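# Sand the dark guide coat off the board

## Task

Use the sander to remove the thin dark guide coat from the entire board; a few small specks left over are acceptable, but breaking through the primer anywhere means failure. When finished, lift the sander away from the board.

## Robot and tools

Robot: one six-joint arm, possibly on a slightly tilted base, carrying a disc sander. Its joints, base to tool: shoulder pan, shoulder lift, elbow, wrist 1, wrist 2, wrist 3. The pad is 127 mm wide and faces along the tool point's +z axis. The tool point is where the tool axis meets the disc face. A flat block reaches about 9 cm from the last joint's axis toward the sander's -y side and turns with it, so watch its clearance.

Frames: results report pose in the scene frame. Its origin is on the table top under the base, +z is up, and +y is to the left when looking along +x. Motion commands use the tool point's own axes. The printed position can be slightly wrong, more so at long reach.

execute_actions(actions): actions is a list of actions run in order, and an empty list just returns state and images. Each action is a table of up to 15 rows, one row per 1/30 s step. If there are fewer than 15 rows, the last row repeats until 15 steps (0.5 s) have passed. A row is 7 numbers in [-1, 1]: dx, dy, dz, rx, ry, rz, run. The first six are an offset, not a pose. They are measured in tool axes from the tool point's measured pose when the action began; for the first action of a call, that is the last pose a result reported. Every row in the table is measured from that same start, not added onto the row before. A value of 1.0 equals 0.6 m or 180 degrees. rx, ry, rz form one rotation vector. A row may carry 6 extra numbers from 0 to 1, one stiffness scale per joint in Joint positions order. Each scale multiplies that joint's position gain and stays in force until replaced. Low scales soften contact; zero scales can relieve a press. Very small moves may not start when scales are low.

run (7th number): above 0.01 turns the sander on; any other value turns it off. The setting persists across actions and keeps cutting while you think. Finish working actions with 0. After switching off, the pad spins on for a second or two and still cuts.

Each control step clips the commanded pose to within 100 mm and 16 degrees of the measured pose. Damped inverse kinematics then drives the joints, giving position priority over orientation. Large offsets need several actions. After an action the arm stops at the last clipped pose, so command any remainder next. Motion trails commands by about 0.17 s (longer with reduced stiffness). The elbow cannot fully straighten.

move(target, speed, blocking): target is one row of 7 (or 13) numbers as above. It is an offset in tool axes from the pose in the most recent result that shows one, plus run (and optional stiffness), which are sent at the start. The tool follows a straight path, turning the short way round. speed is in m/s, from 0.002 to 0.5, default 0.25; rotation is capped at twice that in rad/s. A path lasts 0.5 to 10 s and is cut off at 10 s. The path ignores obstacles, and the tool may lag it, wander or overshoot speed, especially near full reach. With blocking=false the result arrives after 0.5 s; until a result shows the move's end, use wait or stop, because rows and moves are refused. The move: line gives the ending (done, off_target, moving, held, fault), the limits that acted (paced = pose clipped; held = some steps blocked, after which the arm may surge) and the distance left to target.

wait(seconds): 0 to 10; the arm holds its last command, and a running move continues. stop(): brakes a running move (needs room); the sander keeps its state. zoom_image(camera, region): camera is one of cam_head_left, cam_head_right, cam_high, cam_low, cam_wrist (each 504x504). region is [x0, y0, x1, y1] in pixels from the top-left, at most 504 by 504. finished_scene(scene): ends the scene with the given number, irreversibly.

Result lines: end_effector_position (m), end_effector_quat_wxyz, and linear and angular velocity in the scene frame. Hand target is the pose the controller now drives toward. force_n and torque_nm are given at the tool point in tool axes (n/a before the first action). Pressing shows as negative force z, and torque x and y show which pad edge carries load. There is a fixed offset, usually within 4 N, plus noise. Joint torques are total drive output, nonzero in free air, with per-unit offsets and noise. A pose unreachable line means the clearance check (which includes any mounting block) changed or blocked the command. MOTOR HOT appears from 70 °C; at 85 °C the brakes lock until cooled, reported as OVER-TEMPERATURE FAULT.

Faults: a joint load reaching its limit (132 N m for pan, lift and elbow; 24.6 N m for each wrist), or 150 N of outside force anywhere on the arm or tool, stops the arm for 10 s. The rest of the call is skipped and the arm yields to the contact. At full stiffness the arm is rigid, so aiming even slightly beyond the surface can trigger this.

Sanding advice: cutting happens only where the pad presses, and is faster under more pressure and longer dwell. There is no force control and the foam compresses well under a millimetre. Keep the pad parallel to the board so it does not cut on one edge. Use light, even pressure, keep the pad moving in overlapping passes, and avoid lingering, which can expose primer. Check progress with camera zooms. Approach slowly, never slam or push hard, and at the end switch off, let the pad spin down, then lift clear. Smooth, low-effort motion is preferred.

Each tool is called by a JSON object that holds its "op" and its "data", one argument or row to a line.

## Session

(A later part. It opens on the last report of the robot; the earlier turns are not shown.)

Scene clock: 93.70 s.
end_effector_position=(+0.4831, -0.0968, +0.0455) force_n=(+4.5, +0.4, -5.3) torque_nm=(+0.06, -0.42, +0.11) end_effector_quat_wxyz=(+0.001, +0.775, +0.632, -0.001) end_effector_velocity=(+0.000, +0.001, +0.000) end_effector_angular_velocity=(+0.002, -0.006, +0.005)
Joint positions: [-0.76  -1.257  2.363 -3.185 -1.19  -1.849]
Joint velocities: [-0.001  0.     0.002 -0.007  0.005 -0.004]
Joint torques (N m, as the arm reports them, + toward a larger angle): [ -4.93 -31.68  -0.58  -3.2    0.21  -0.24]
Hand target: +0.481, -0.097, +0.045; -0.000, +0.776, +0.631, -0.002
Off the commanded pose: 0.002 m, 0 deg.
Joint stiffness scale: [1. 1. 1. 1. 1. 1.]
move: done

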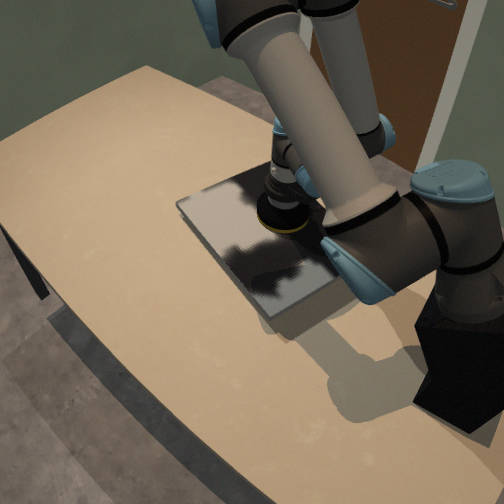

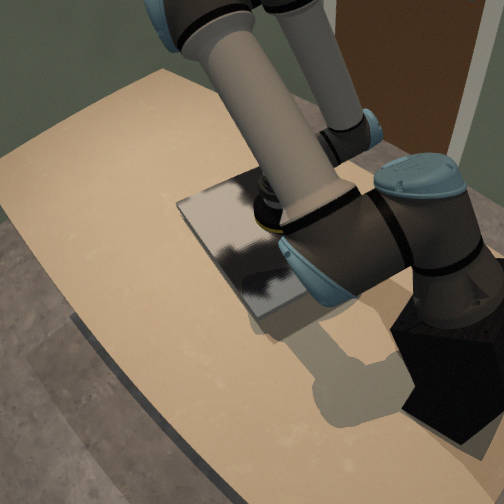

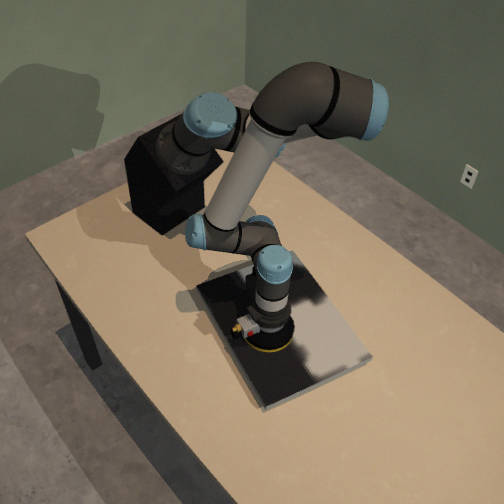

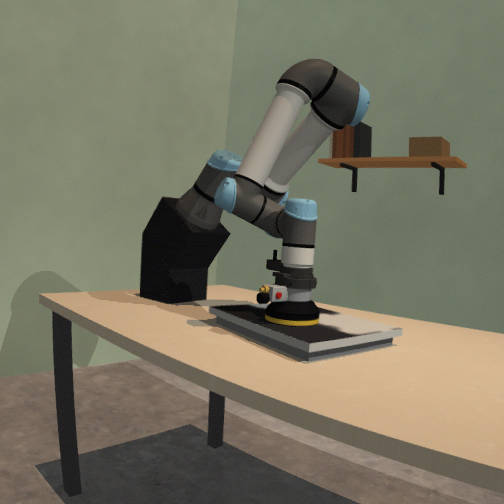

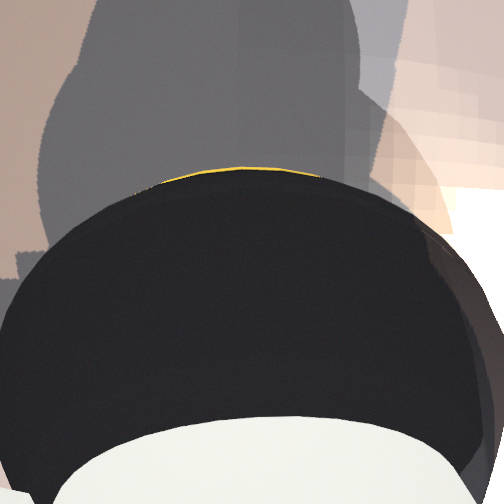

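{"op": "move", "data": {
  "target": [-0.0092, -0.3193, 0.0149, 0.0052, 0.0022, 0.0037, 1],
  "speed": 0.08
}}

{"op": "wait", "data": {
  "seconds": 0.8
}}

{"op": "move", "data": {
  "target": [0.007, 0.55, 0.0413, 0.020, 0.0056, 0.0038, 1],
  "speed": 0.055,
  "blocking": false
}}

{"op": "wait", "data": {
  "seconds": 0.8
}}

{"op": "wait", "data": {
  "seconds": 0.8
}}

{"op": "wait", "data": {
  "seconds": 1.0
}}

{"op": "wait", "data": {
  "seconds": 8
}}

{"op": "wait", "data": {
  "seconds": 0.4
}}

{"op": "move", "data": {
  "target": [-0.15, -0.30, -0.005, 0.001, 0, 0, 0],
  "speed": 0.3
}}

Scene clock: 103.60 s.
end_effector_position=(+0.2975, -0.0637, +0.0417) force_n=(+5.9, +3.5, -50.0) torque_nm=(-0.04, -0.94, -0.23) end_effector_quat_wxyz=(-0.001, +0.777, +0.629, -0.003) end_effector_velocity=(+0.003, -0.001, +0.000) end_effector_angular_velocity=(-0.010, -0.016, +0.014)
Joint positions: [-0.972 -0.841  2.799 -3.945 -1.098 -2.052]
Joint velocities: [ 0.     0.014 -0.    -0.034  0.002 -0.004]
Joint torques (N m, as the arm reports them, + toward a larger angle): [ -3.22 -11.99   4.56   2.46  -0.3   -0.03]
Hand target: +0.294, -0.063, +0.037; -0.008, +0.779, +0.627, -0.004
Off the commanded pose: 0.006 m, 1 deg.
Joint stiffness scale: [1. 1. 1. 1. 1. 1.]
move: off_target

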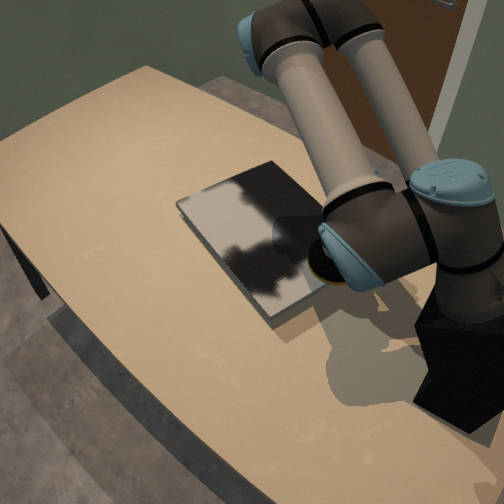

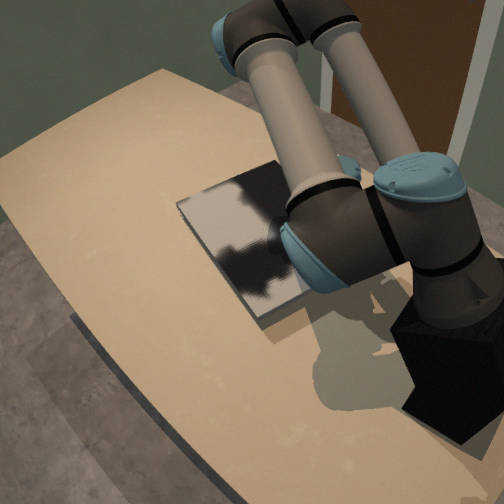

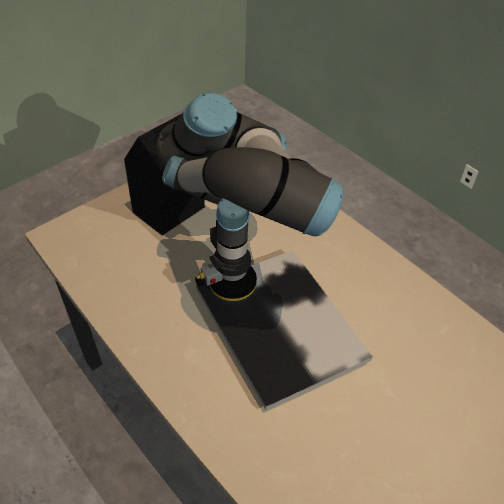

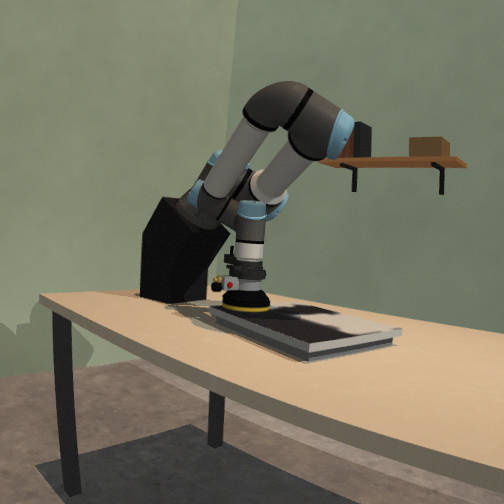

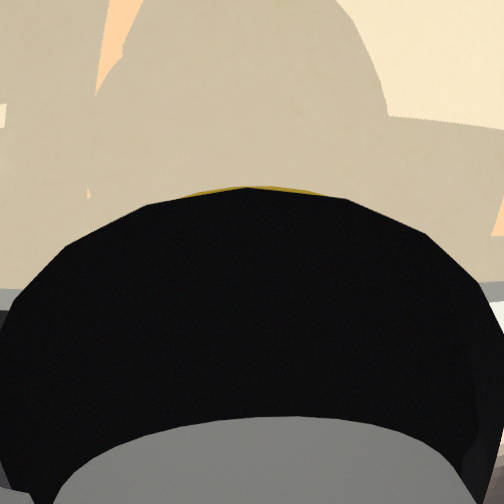

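Scene clock: 104.40 s.
end_effector_position=(+0.2979, -0.0636, +0.0417) force_n=(+4.0, +0.9, -50.0) torque_nm=(-1.07, -0.50, -0.08) end_effector_quat_wxyz=(+0.000, +0.777, +0.630, -0.002) end_effector_velocity=(+0.000, -0.000, +0.000) end_effector_angular_velocity=(+0.000, -0.001, -0.000)
Joint positions: [-0.972 -0.839  2.799 -3.948 -1.097 -2.053]
Joint velocities: [-0.    -0.    -0.    -0.     0.001  0.   ]
Joint torques (N m, as the arm reports them, + toward a larger angle): [ -3.76 -11.84   4.28   2.51  -0.72   0.38]
Hand target: +0.294, -0.063, +0.037; -0.008, +0.779, +0.627, -0.004
Off the commanded pose: 0.006 m, 1 deg.
Joint stiffness scale: [1. 1. 1. 1. 1. 1.]
wait: 0.80 s; no rest ("run" is on)

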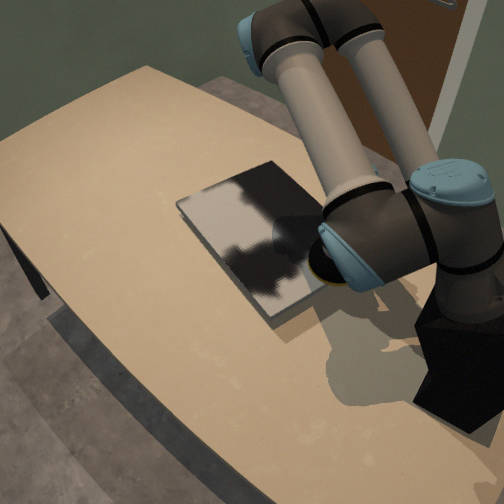

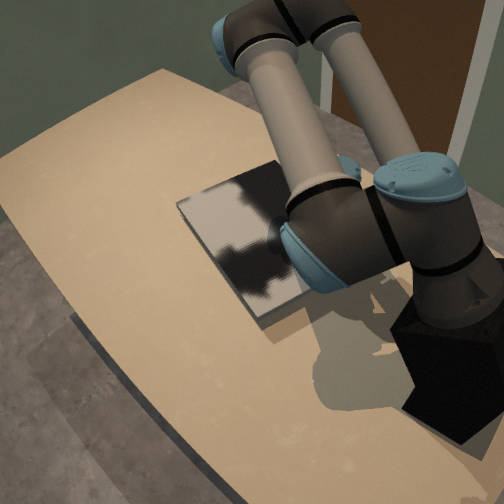

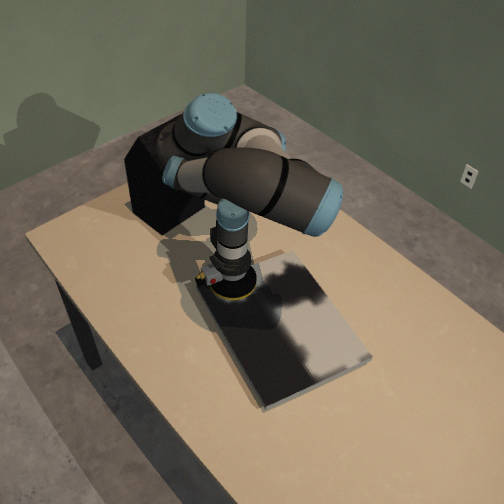

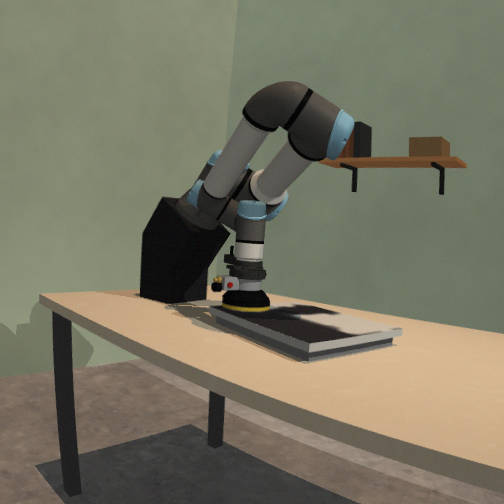

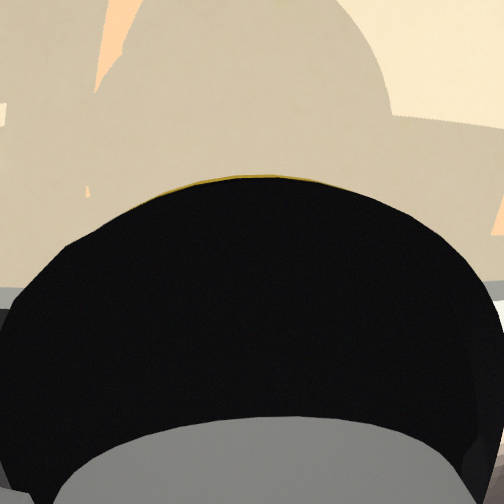

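Scene clock: 104.90 s.
end_effector_position=(+0.3169, -0.0670, +0.0428) force_n=(-2.3, +0.5, -20.0) torque_nm=(+0.19, +0.59, -0.20) end_effector_quat_wxyz=(+0.003, +0.776, +0.631, -0.001) end_effector_velocity=(+0.056, -0.011, -0.001) end_effector_angular_velocity=(-0.004, -0.004, +0.003)
Joint positions: [-0.94  -0.931  2.763 -3.843 -1.108 -2.02 ]
Joint velocities: [ 0.094 -0.252 -0.12   0.323 -0.041  0.095]
Joint torques (N m, as the arm reports them, + toward a larger angle): [ -1.79 -24.33   3.34  -1.13  -0.82   0.55]
Hand target: +0.324, -0.069, +0.040; -0.000, +0.777, +0.629, -0.002
Off the commanded pose: 0.312 m, 4 deg.
Joint stiffness scale: [1. 1. 1. 1. 1. 1.]
move: running

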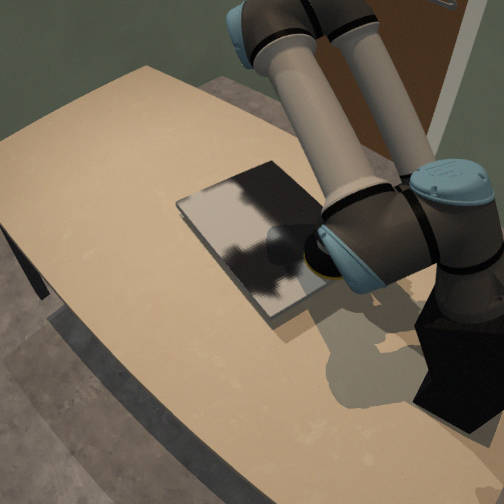

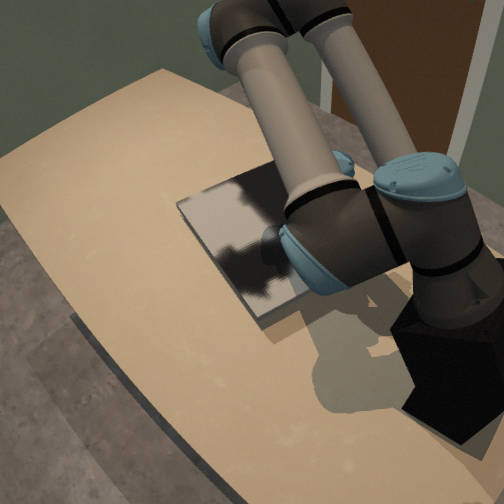

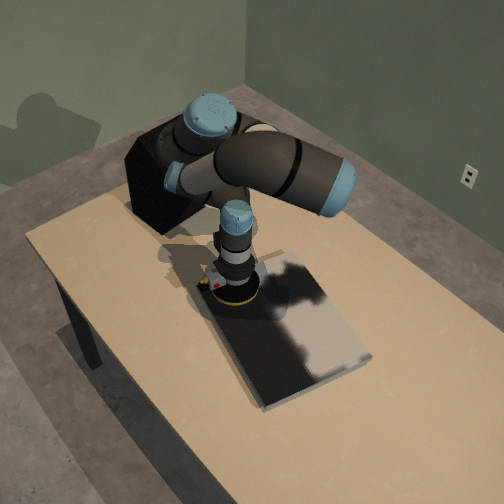

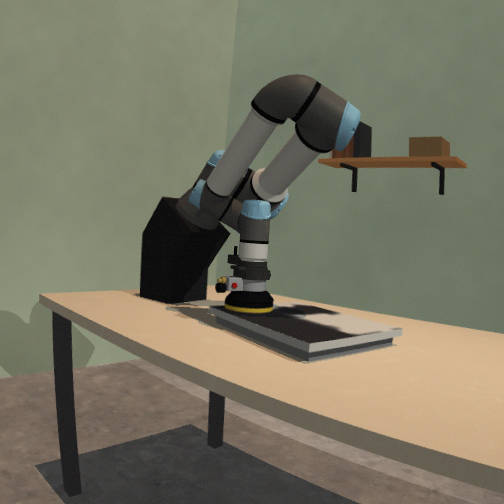

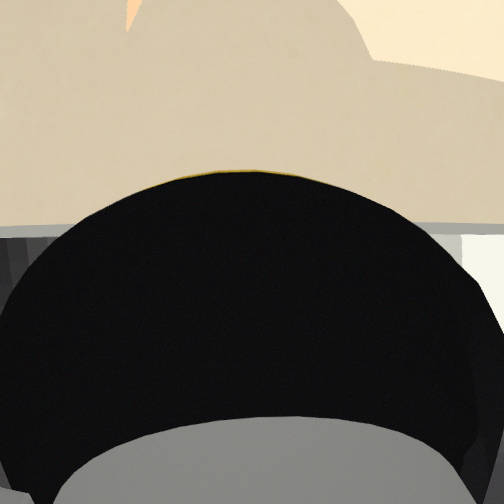

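Scene clock: 105.70 s.
end_effector_position=(+0.3620, -0.0773, +0.0421) force_n=(+2.0, +2.6, -50.0) torque_nm=(+1.13, -0.02, -0.11) end_effector_quat_wxyz=(+0.004, +0.776, +0.631, -0.002) end_effector_velocity=(+0.058, -0.015, -0.001) end_effector_angular_velocity=(-0.010, -0.002, +0.005)
Joint positions: [-0.876 -1.09   2.659 -3.61  -1.139 -1.955]
Joint velocities: [ 0.069 -0.147 -0.138  0.248 -0.038  0.066]
Joint torques (N m, as the arm reports them, + toward a larger angle): [  1.36 -17.1   -1.95   1.61  -1.09   0.65]
Hand target: +0.367, -0.077, +0.037; -0.005, +0.778, +0.629, -0.004
Off the commanded pose: 0.266 m, 4 deg.
Joint stiffness scale: [1. 1. 1. 1. 1. 1.]
earlier move: running
wait: 0.80 s; no rest

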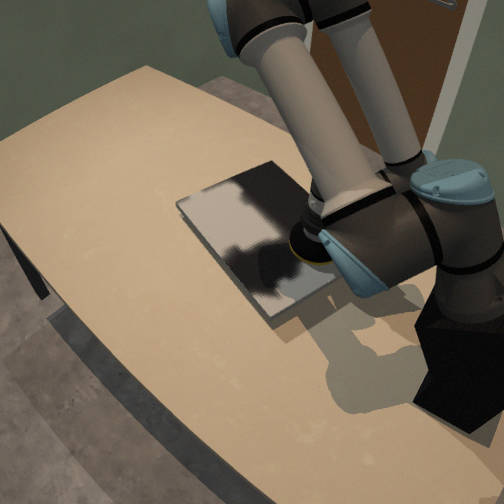

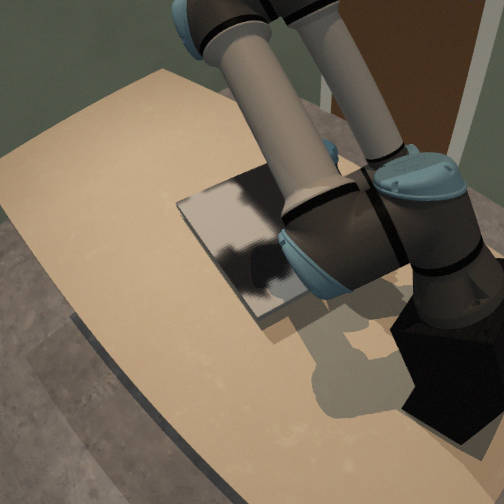

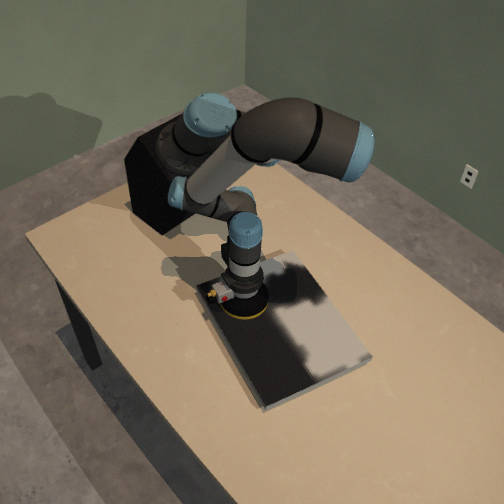

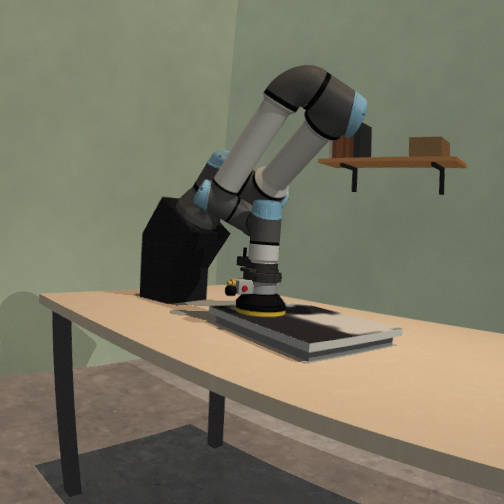

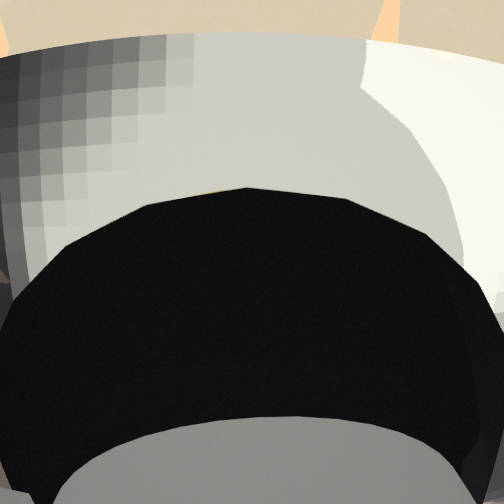

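Scene clock: 106.50 s.
end_effector_position=(+0.4092, -0.0887, +0.0417) force_n=(+9.6, +6.1, -50.0) torque_nm=(+0.38, -0.98, +0.17) end_effector_quat_wxyz=(+0.007, +0.775, +0.631, -0.002) end_effector_velocity=(+0.060, -0.014, -0.000) end_effector_angular_velocity=(+0.001, -0.007, -0.001)
Joint positions: [-0.828 -1.178  2.546 -3.432 -1.162 -1.908]
Joint velocities: [ 0.053 -0.079 -0.146  0.199 -0.021  0.054]
Joint torques (N m, as the arm reports them, + toward a larger angle): [  3.63 -11.95  -1.37   3.42  -0.78   0.77]
Hand target: +0.410, -0.086, +0.033; -0.009, +0.778, +0.628, -0.007
Off the commanded pose: 0.217 m, 5 deg.
Joint stiffness scale: [1. 1. 1. 1. 1. 1.]
earlier move: running
wait: 0.80 s; no rest

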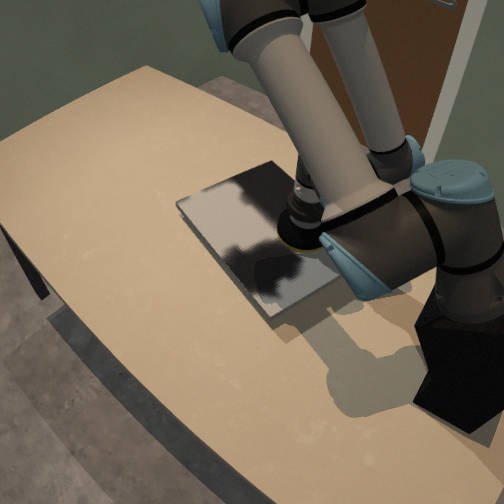

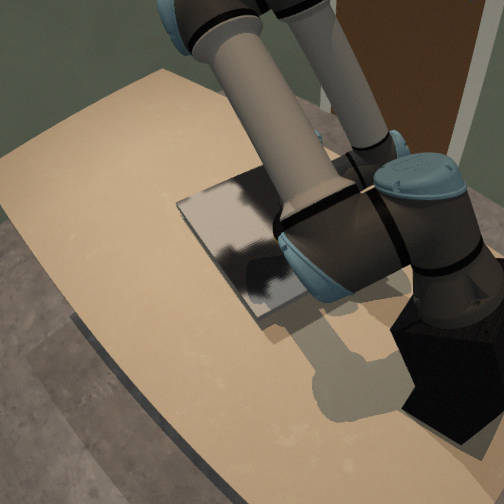

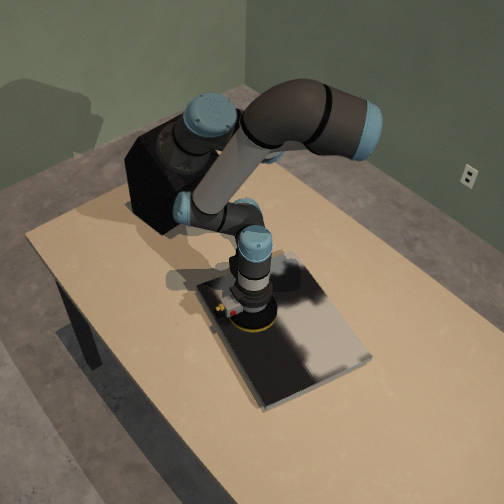

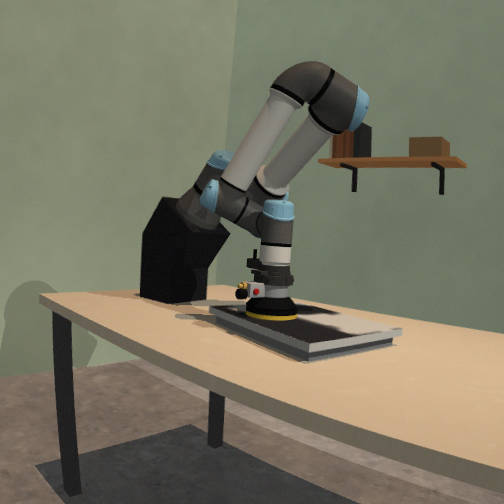

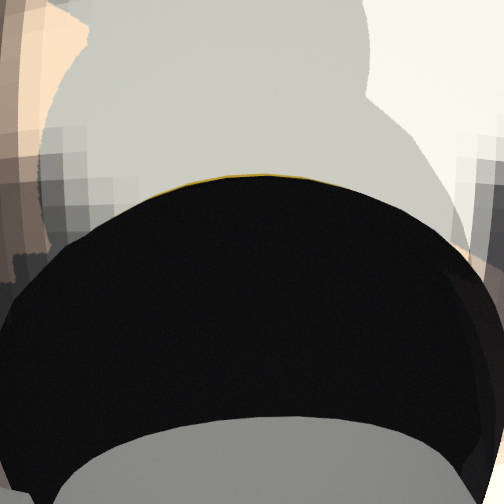

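Scene clock: 107.50 s.
end_effector_position=(+0.4681, -0.1021, +0.0415) force_n=(+6.4, +4.8, -50.0) torque_nm=(+0.74, -0.65, -0.11) end_effector_quat_wxyz=(+0.007, +0.775, +0.632, -0.001) end_effector_velocity=(+0.059, -0.013, +0.000) end_effector_angular_velocity=(-0.001, -0.004, +0.002)
Joint positions: [-0.781 -1.23   2.397 -3.25  -1.185 -1.864]
Joint velocities: [ 0.041 -0.029 -0.151  0.161 -0.019  0.038]
Joint torques (N m, as the arm reports them, + toward a larger angle): [ 3.22 -8.44 -1.38  3.78 -0.89  0.66]
Hand target: +0.463, -0.096, +0.029; -0.015, +0.779, +0.627, -0.009
Off the commanded pose: 0.158 m, 5 deg.
Joint stiffness scale: [1. 1. 1. 1. 1. 1.]
earlier move: running
wait: 1.00 s; no rest

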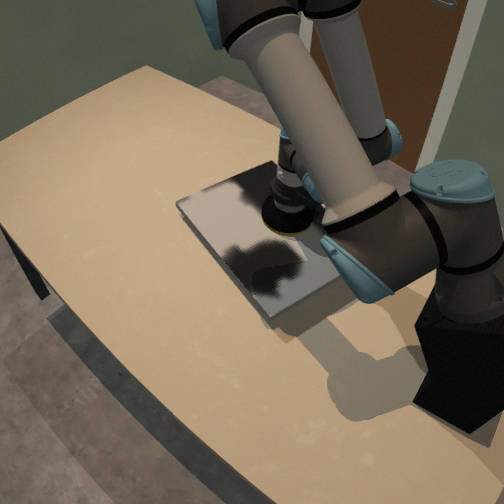

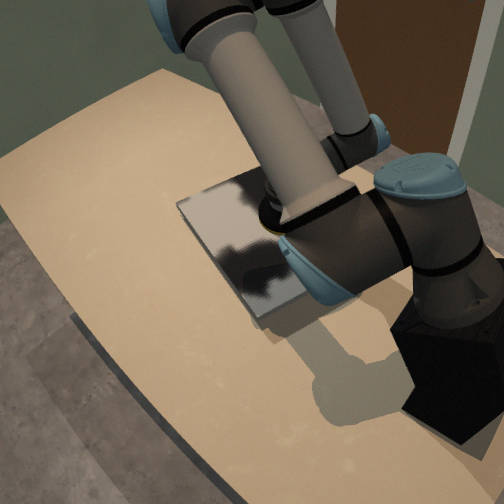

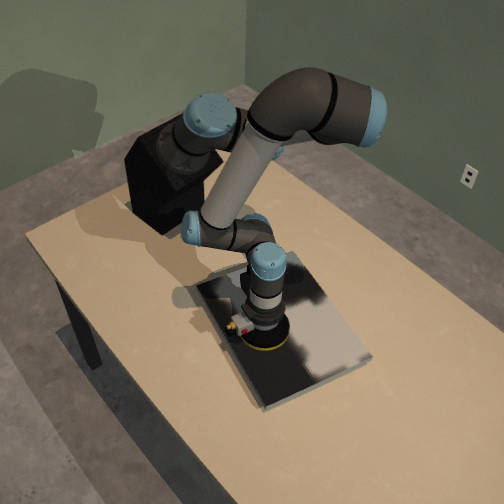

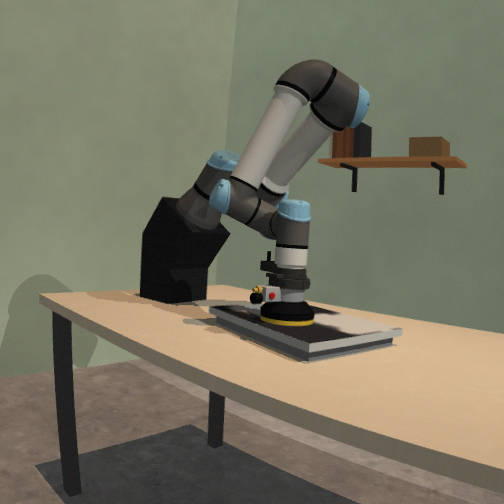

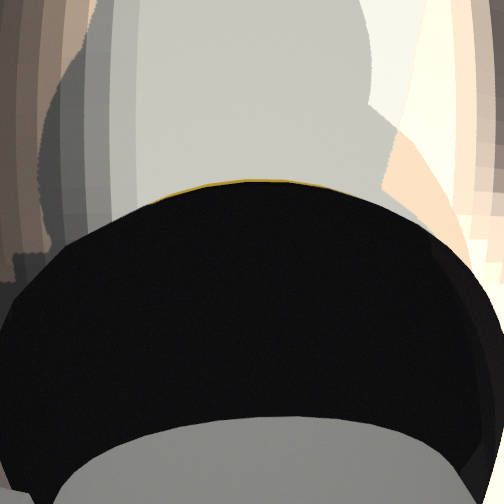

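Scene clock: 110.80 s.
end_effector_position=(+0.6431, -0.1360, +0.0412) force_n=(+12.2, +3.6, -50.0) torque_nm=(+1.08, -1.44, +0.01) end_effector_quat_wxyz=(-0.002, +0.777, +0.630, -0.004) end_effector_velocity=(-0.000, -0.000, -0.000) end_effector_angular_velocity=(+0.000, +0.007, -0.002)
Joint positions: [-0.688 -1.193  1.901 -2.801 -1.227 -1.78 ]
Joint velocities: [ 0.     0.001 -0.004  0.01  -0.003  0.   ]
Joint torques (N m, as the arm reports them, + toward a larger angle): [  3.04 -11.34  -0.11   2.09  -0.35   0.41]
Hand target: +0.621, -0.128, +0.018; -0.030, +0.780, +0.625, -0.015
Off the commanded pose: 0.034 m, 4 deg.
Joint stiffness scale: [1. 1. 1. 1. 1. 1.]
earlier move: off_target
wait: 3.30 of 8 s (the move ended)

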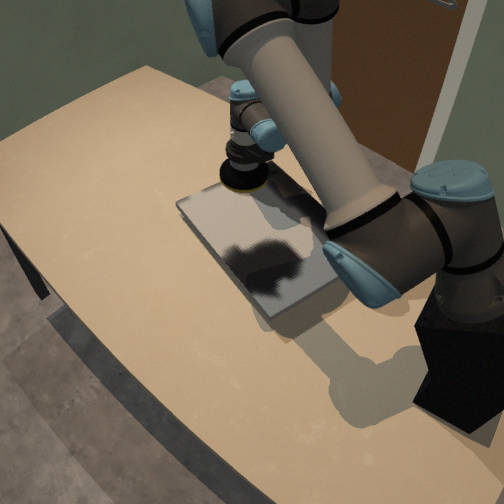

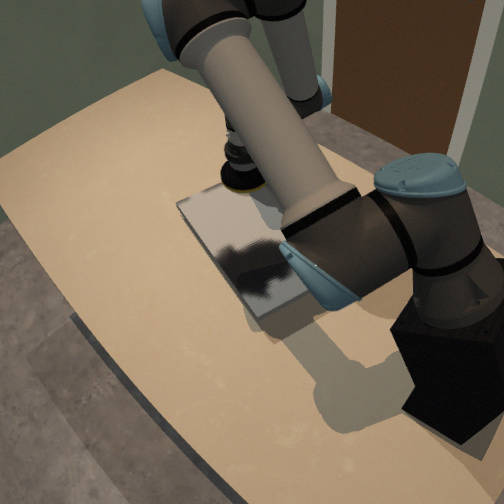

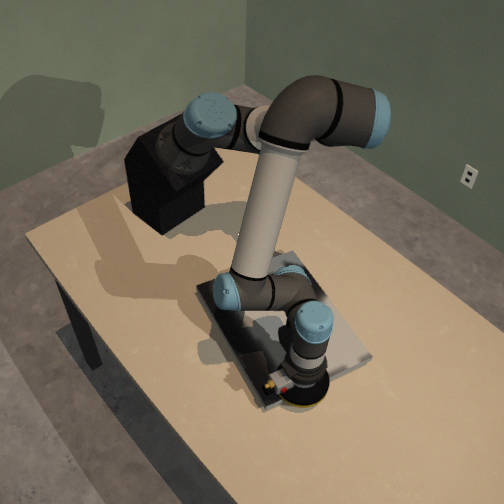

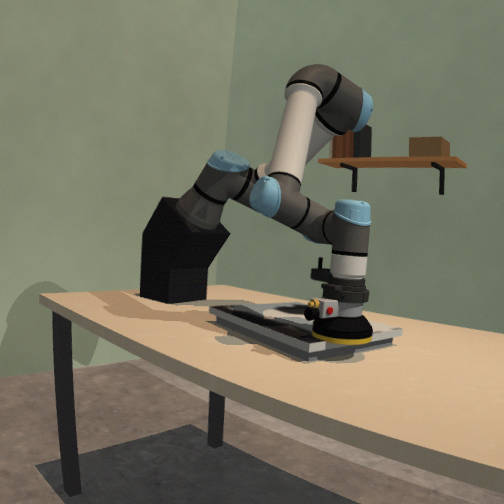

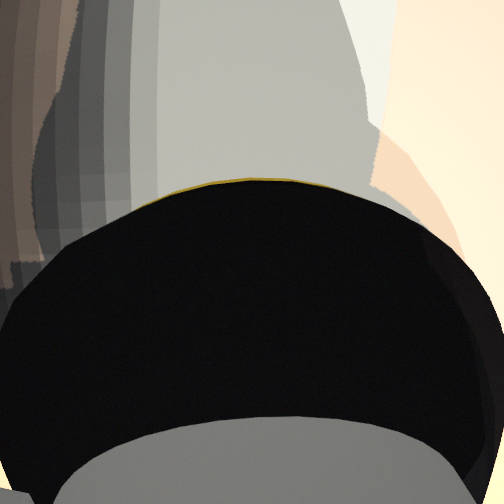

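Scene clock: 111.20 s.
end_effector_position=(+0.6430, -0.1361, +0.0412) force_n=(+6.1, +1.4, -50.0) torque_nm=(+0.17, -0.51, -0.07) end_effector_quat_wxyz=(-0.003, +0.777, +0.630, -0.004) end_effector_velocity=(+0.000, +0.000, +0.000) end_effector_angular_velocity=(+0.001, -0.002, -0.002)
Joint positions: [-0.688 -1.193  1.9   -2.799 -1.228 -1.78 ]
Joint velocities: [-0.    -0.    -0.    -0.     0.002  0.002]
Joint torques (N m, as the arm reports them, + toward a larger angle): [  2.65 -11.36  -1.98   1.79  -0.37   0.25]
Hand target: +0.621, -0.128, +0.018; -0.030, +0.780, +0.625, -0.015
Off the commanded pose: 0.034 m, 3 deg.
Joint stiffness scale: [1. 1. 1. 1. 1. 1.]
wait: 0.40 s; no rest ("run" is on)

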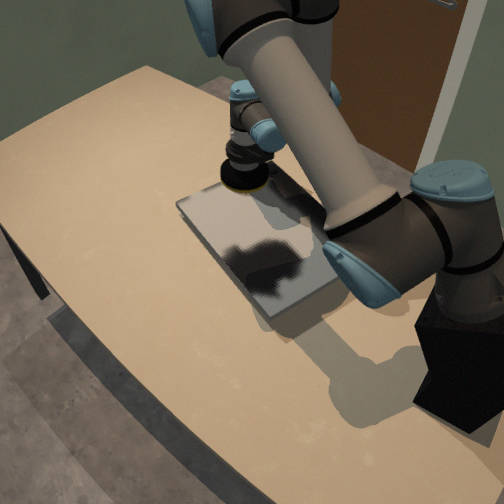

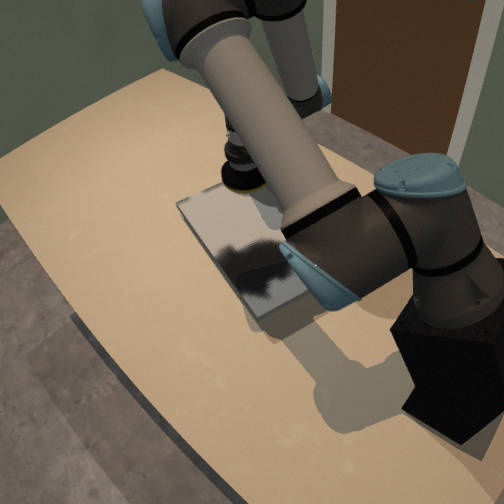

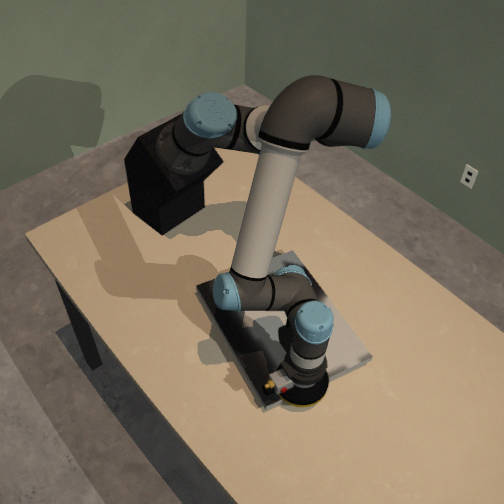

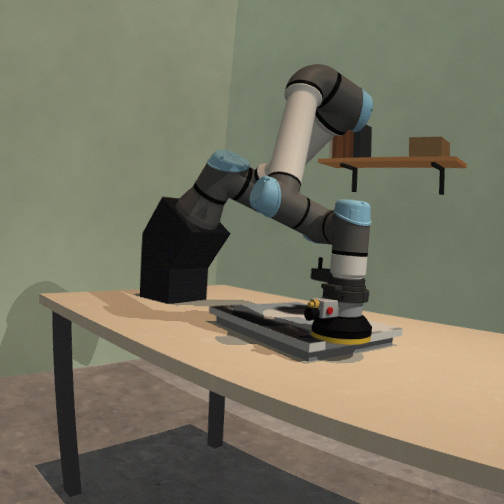

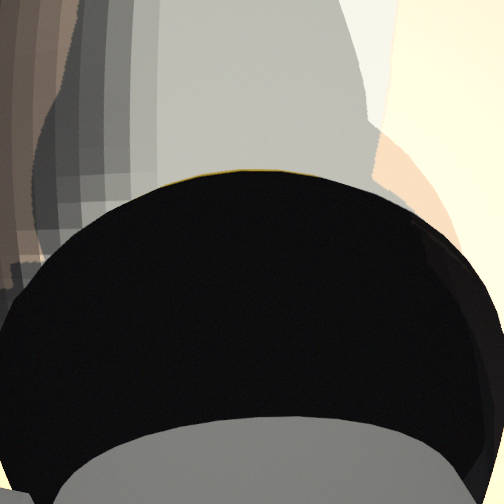

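Scene clock: 112.53 s.
end_effector_position=(+0.4501, -0.1866, +0.0466) force_n=(+1.4, +0.3, -2.8) torque_nm=(+0.01, -0.12, -0.10) end_effector_quat_wxyz=(-0.003, +0.776, +0.630, -0.006) end_effector_velocity=(+0.000, +0.001, +0.000) end_effector_angular_velocity=(+0.002, -0.007, +0.008)
Joint positions: [-0.97  -1.205  2.352 -3.129 -1.102 -2.057]
Joint velocities: [-0.001  0.001  0.003 -0.007  0.006 -0.008]
Joint torques (N m, as the arm reports them, + toward a larger angle): [ -9.15 -29.76  -1.86  -3.27   0.34  -0.26]
Hand target: +0.448, -0.187, +0.046; -0.004, +0.777, +0.630, -0.005
Off the commanded pose: 0.002 m, 0 deg.
Joint stiffness scale: [1. 1. 1. 1. 1. 1.]
move: done

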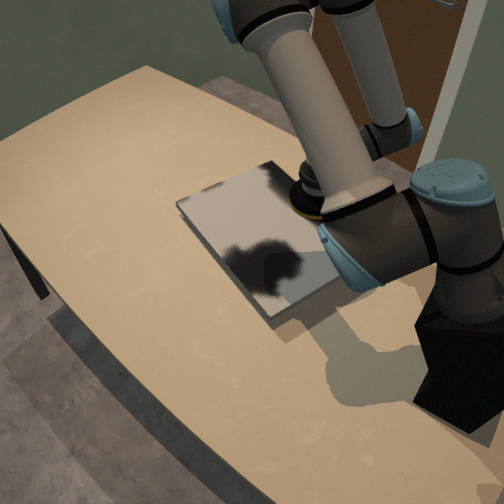

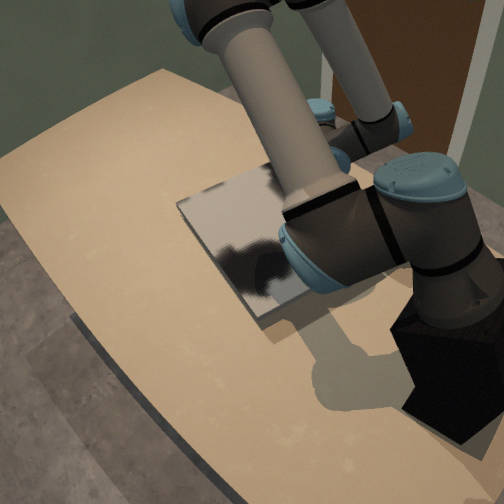

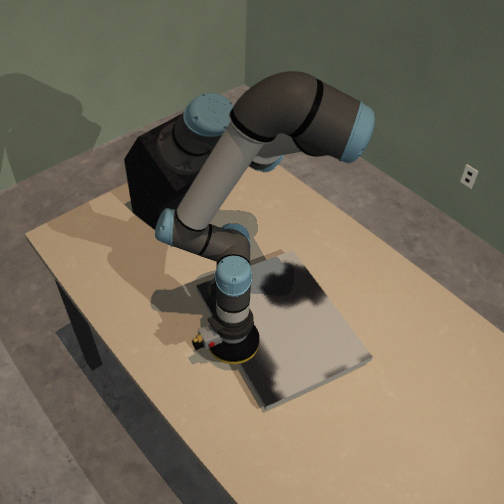

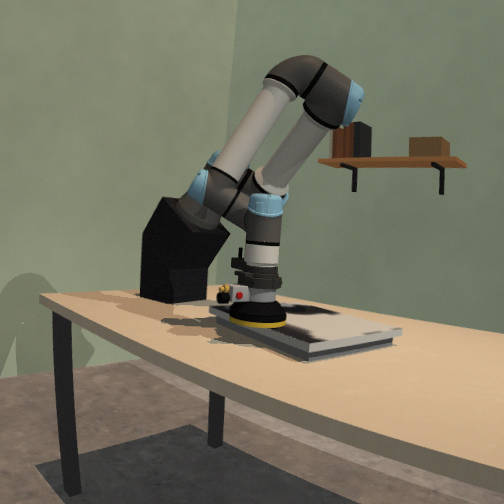

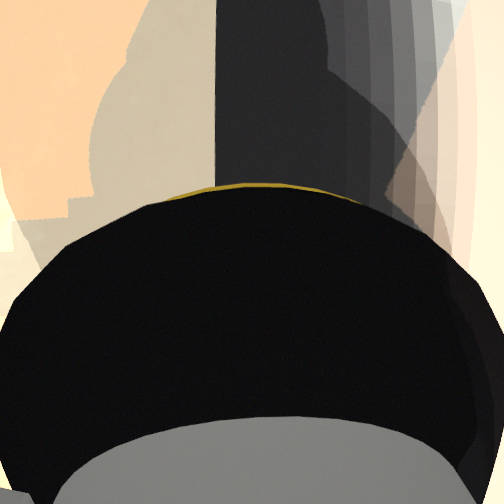

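{"op": "zoom_image", "data": {
  "camera": "cam_high",
  "region": [180, 230, 400, 420]
}}

{"op": "zoom_image", "data": {
  "camera": "cam_head_left",
  "region": [160, 140, 400, 360]
}}

Region (180, 230, 400, 420) of cam_high's 504x504 image, scaled by 2.291, with more detail than that image has; it fills the top 435 rows of this view, and the rest is white.

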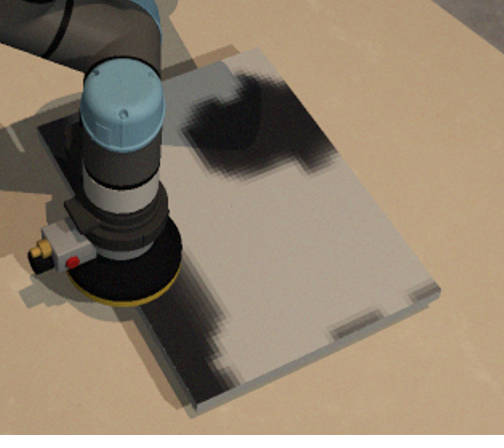

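Region (160, 140, 400, 360) of cam_head_left's 504x504 image, scaled by 2.100, with more detail than that image has; it fills the top 462 rows of this view, and the rest is white.

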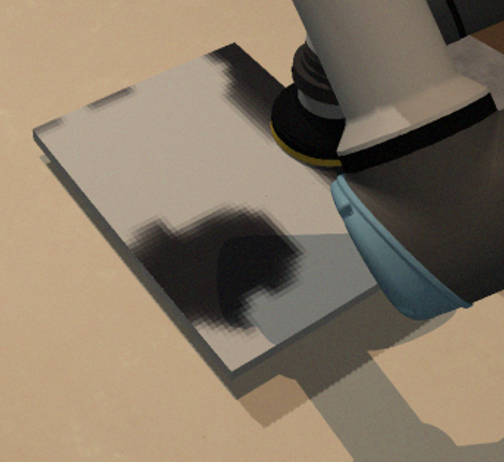

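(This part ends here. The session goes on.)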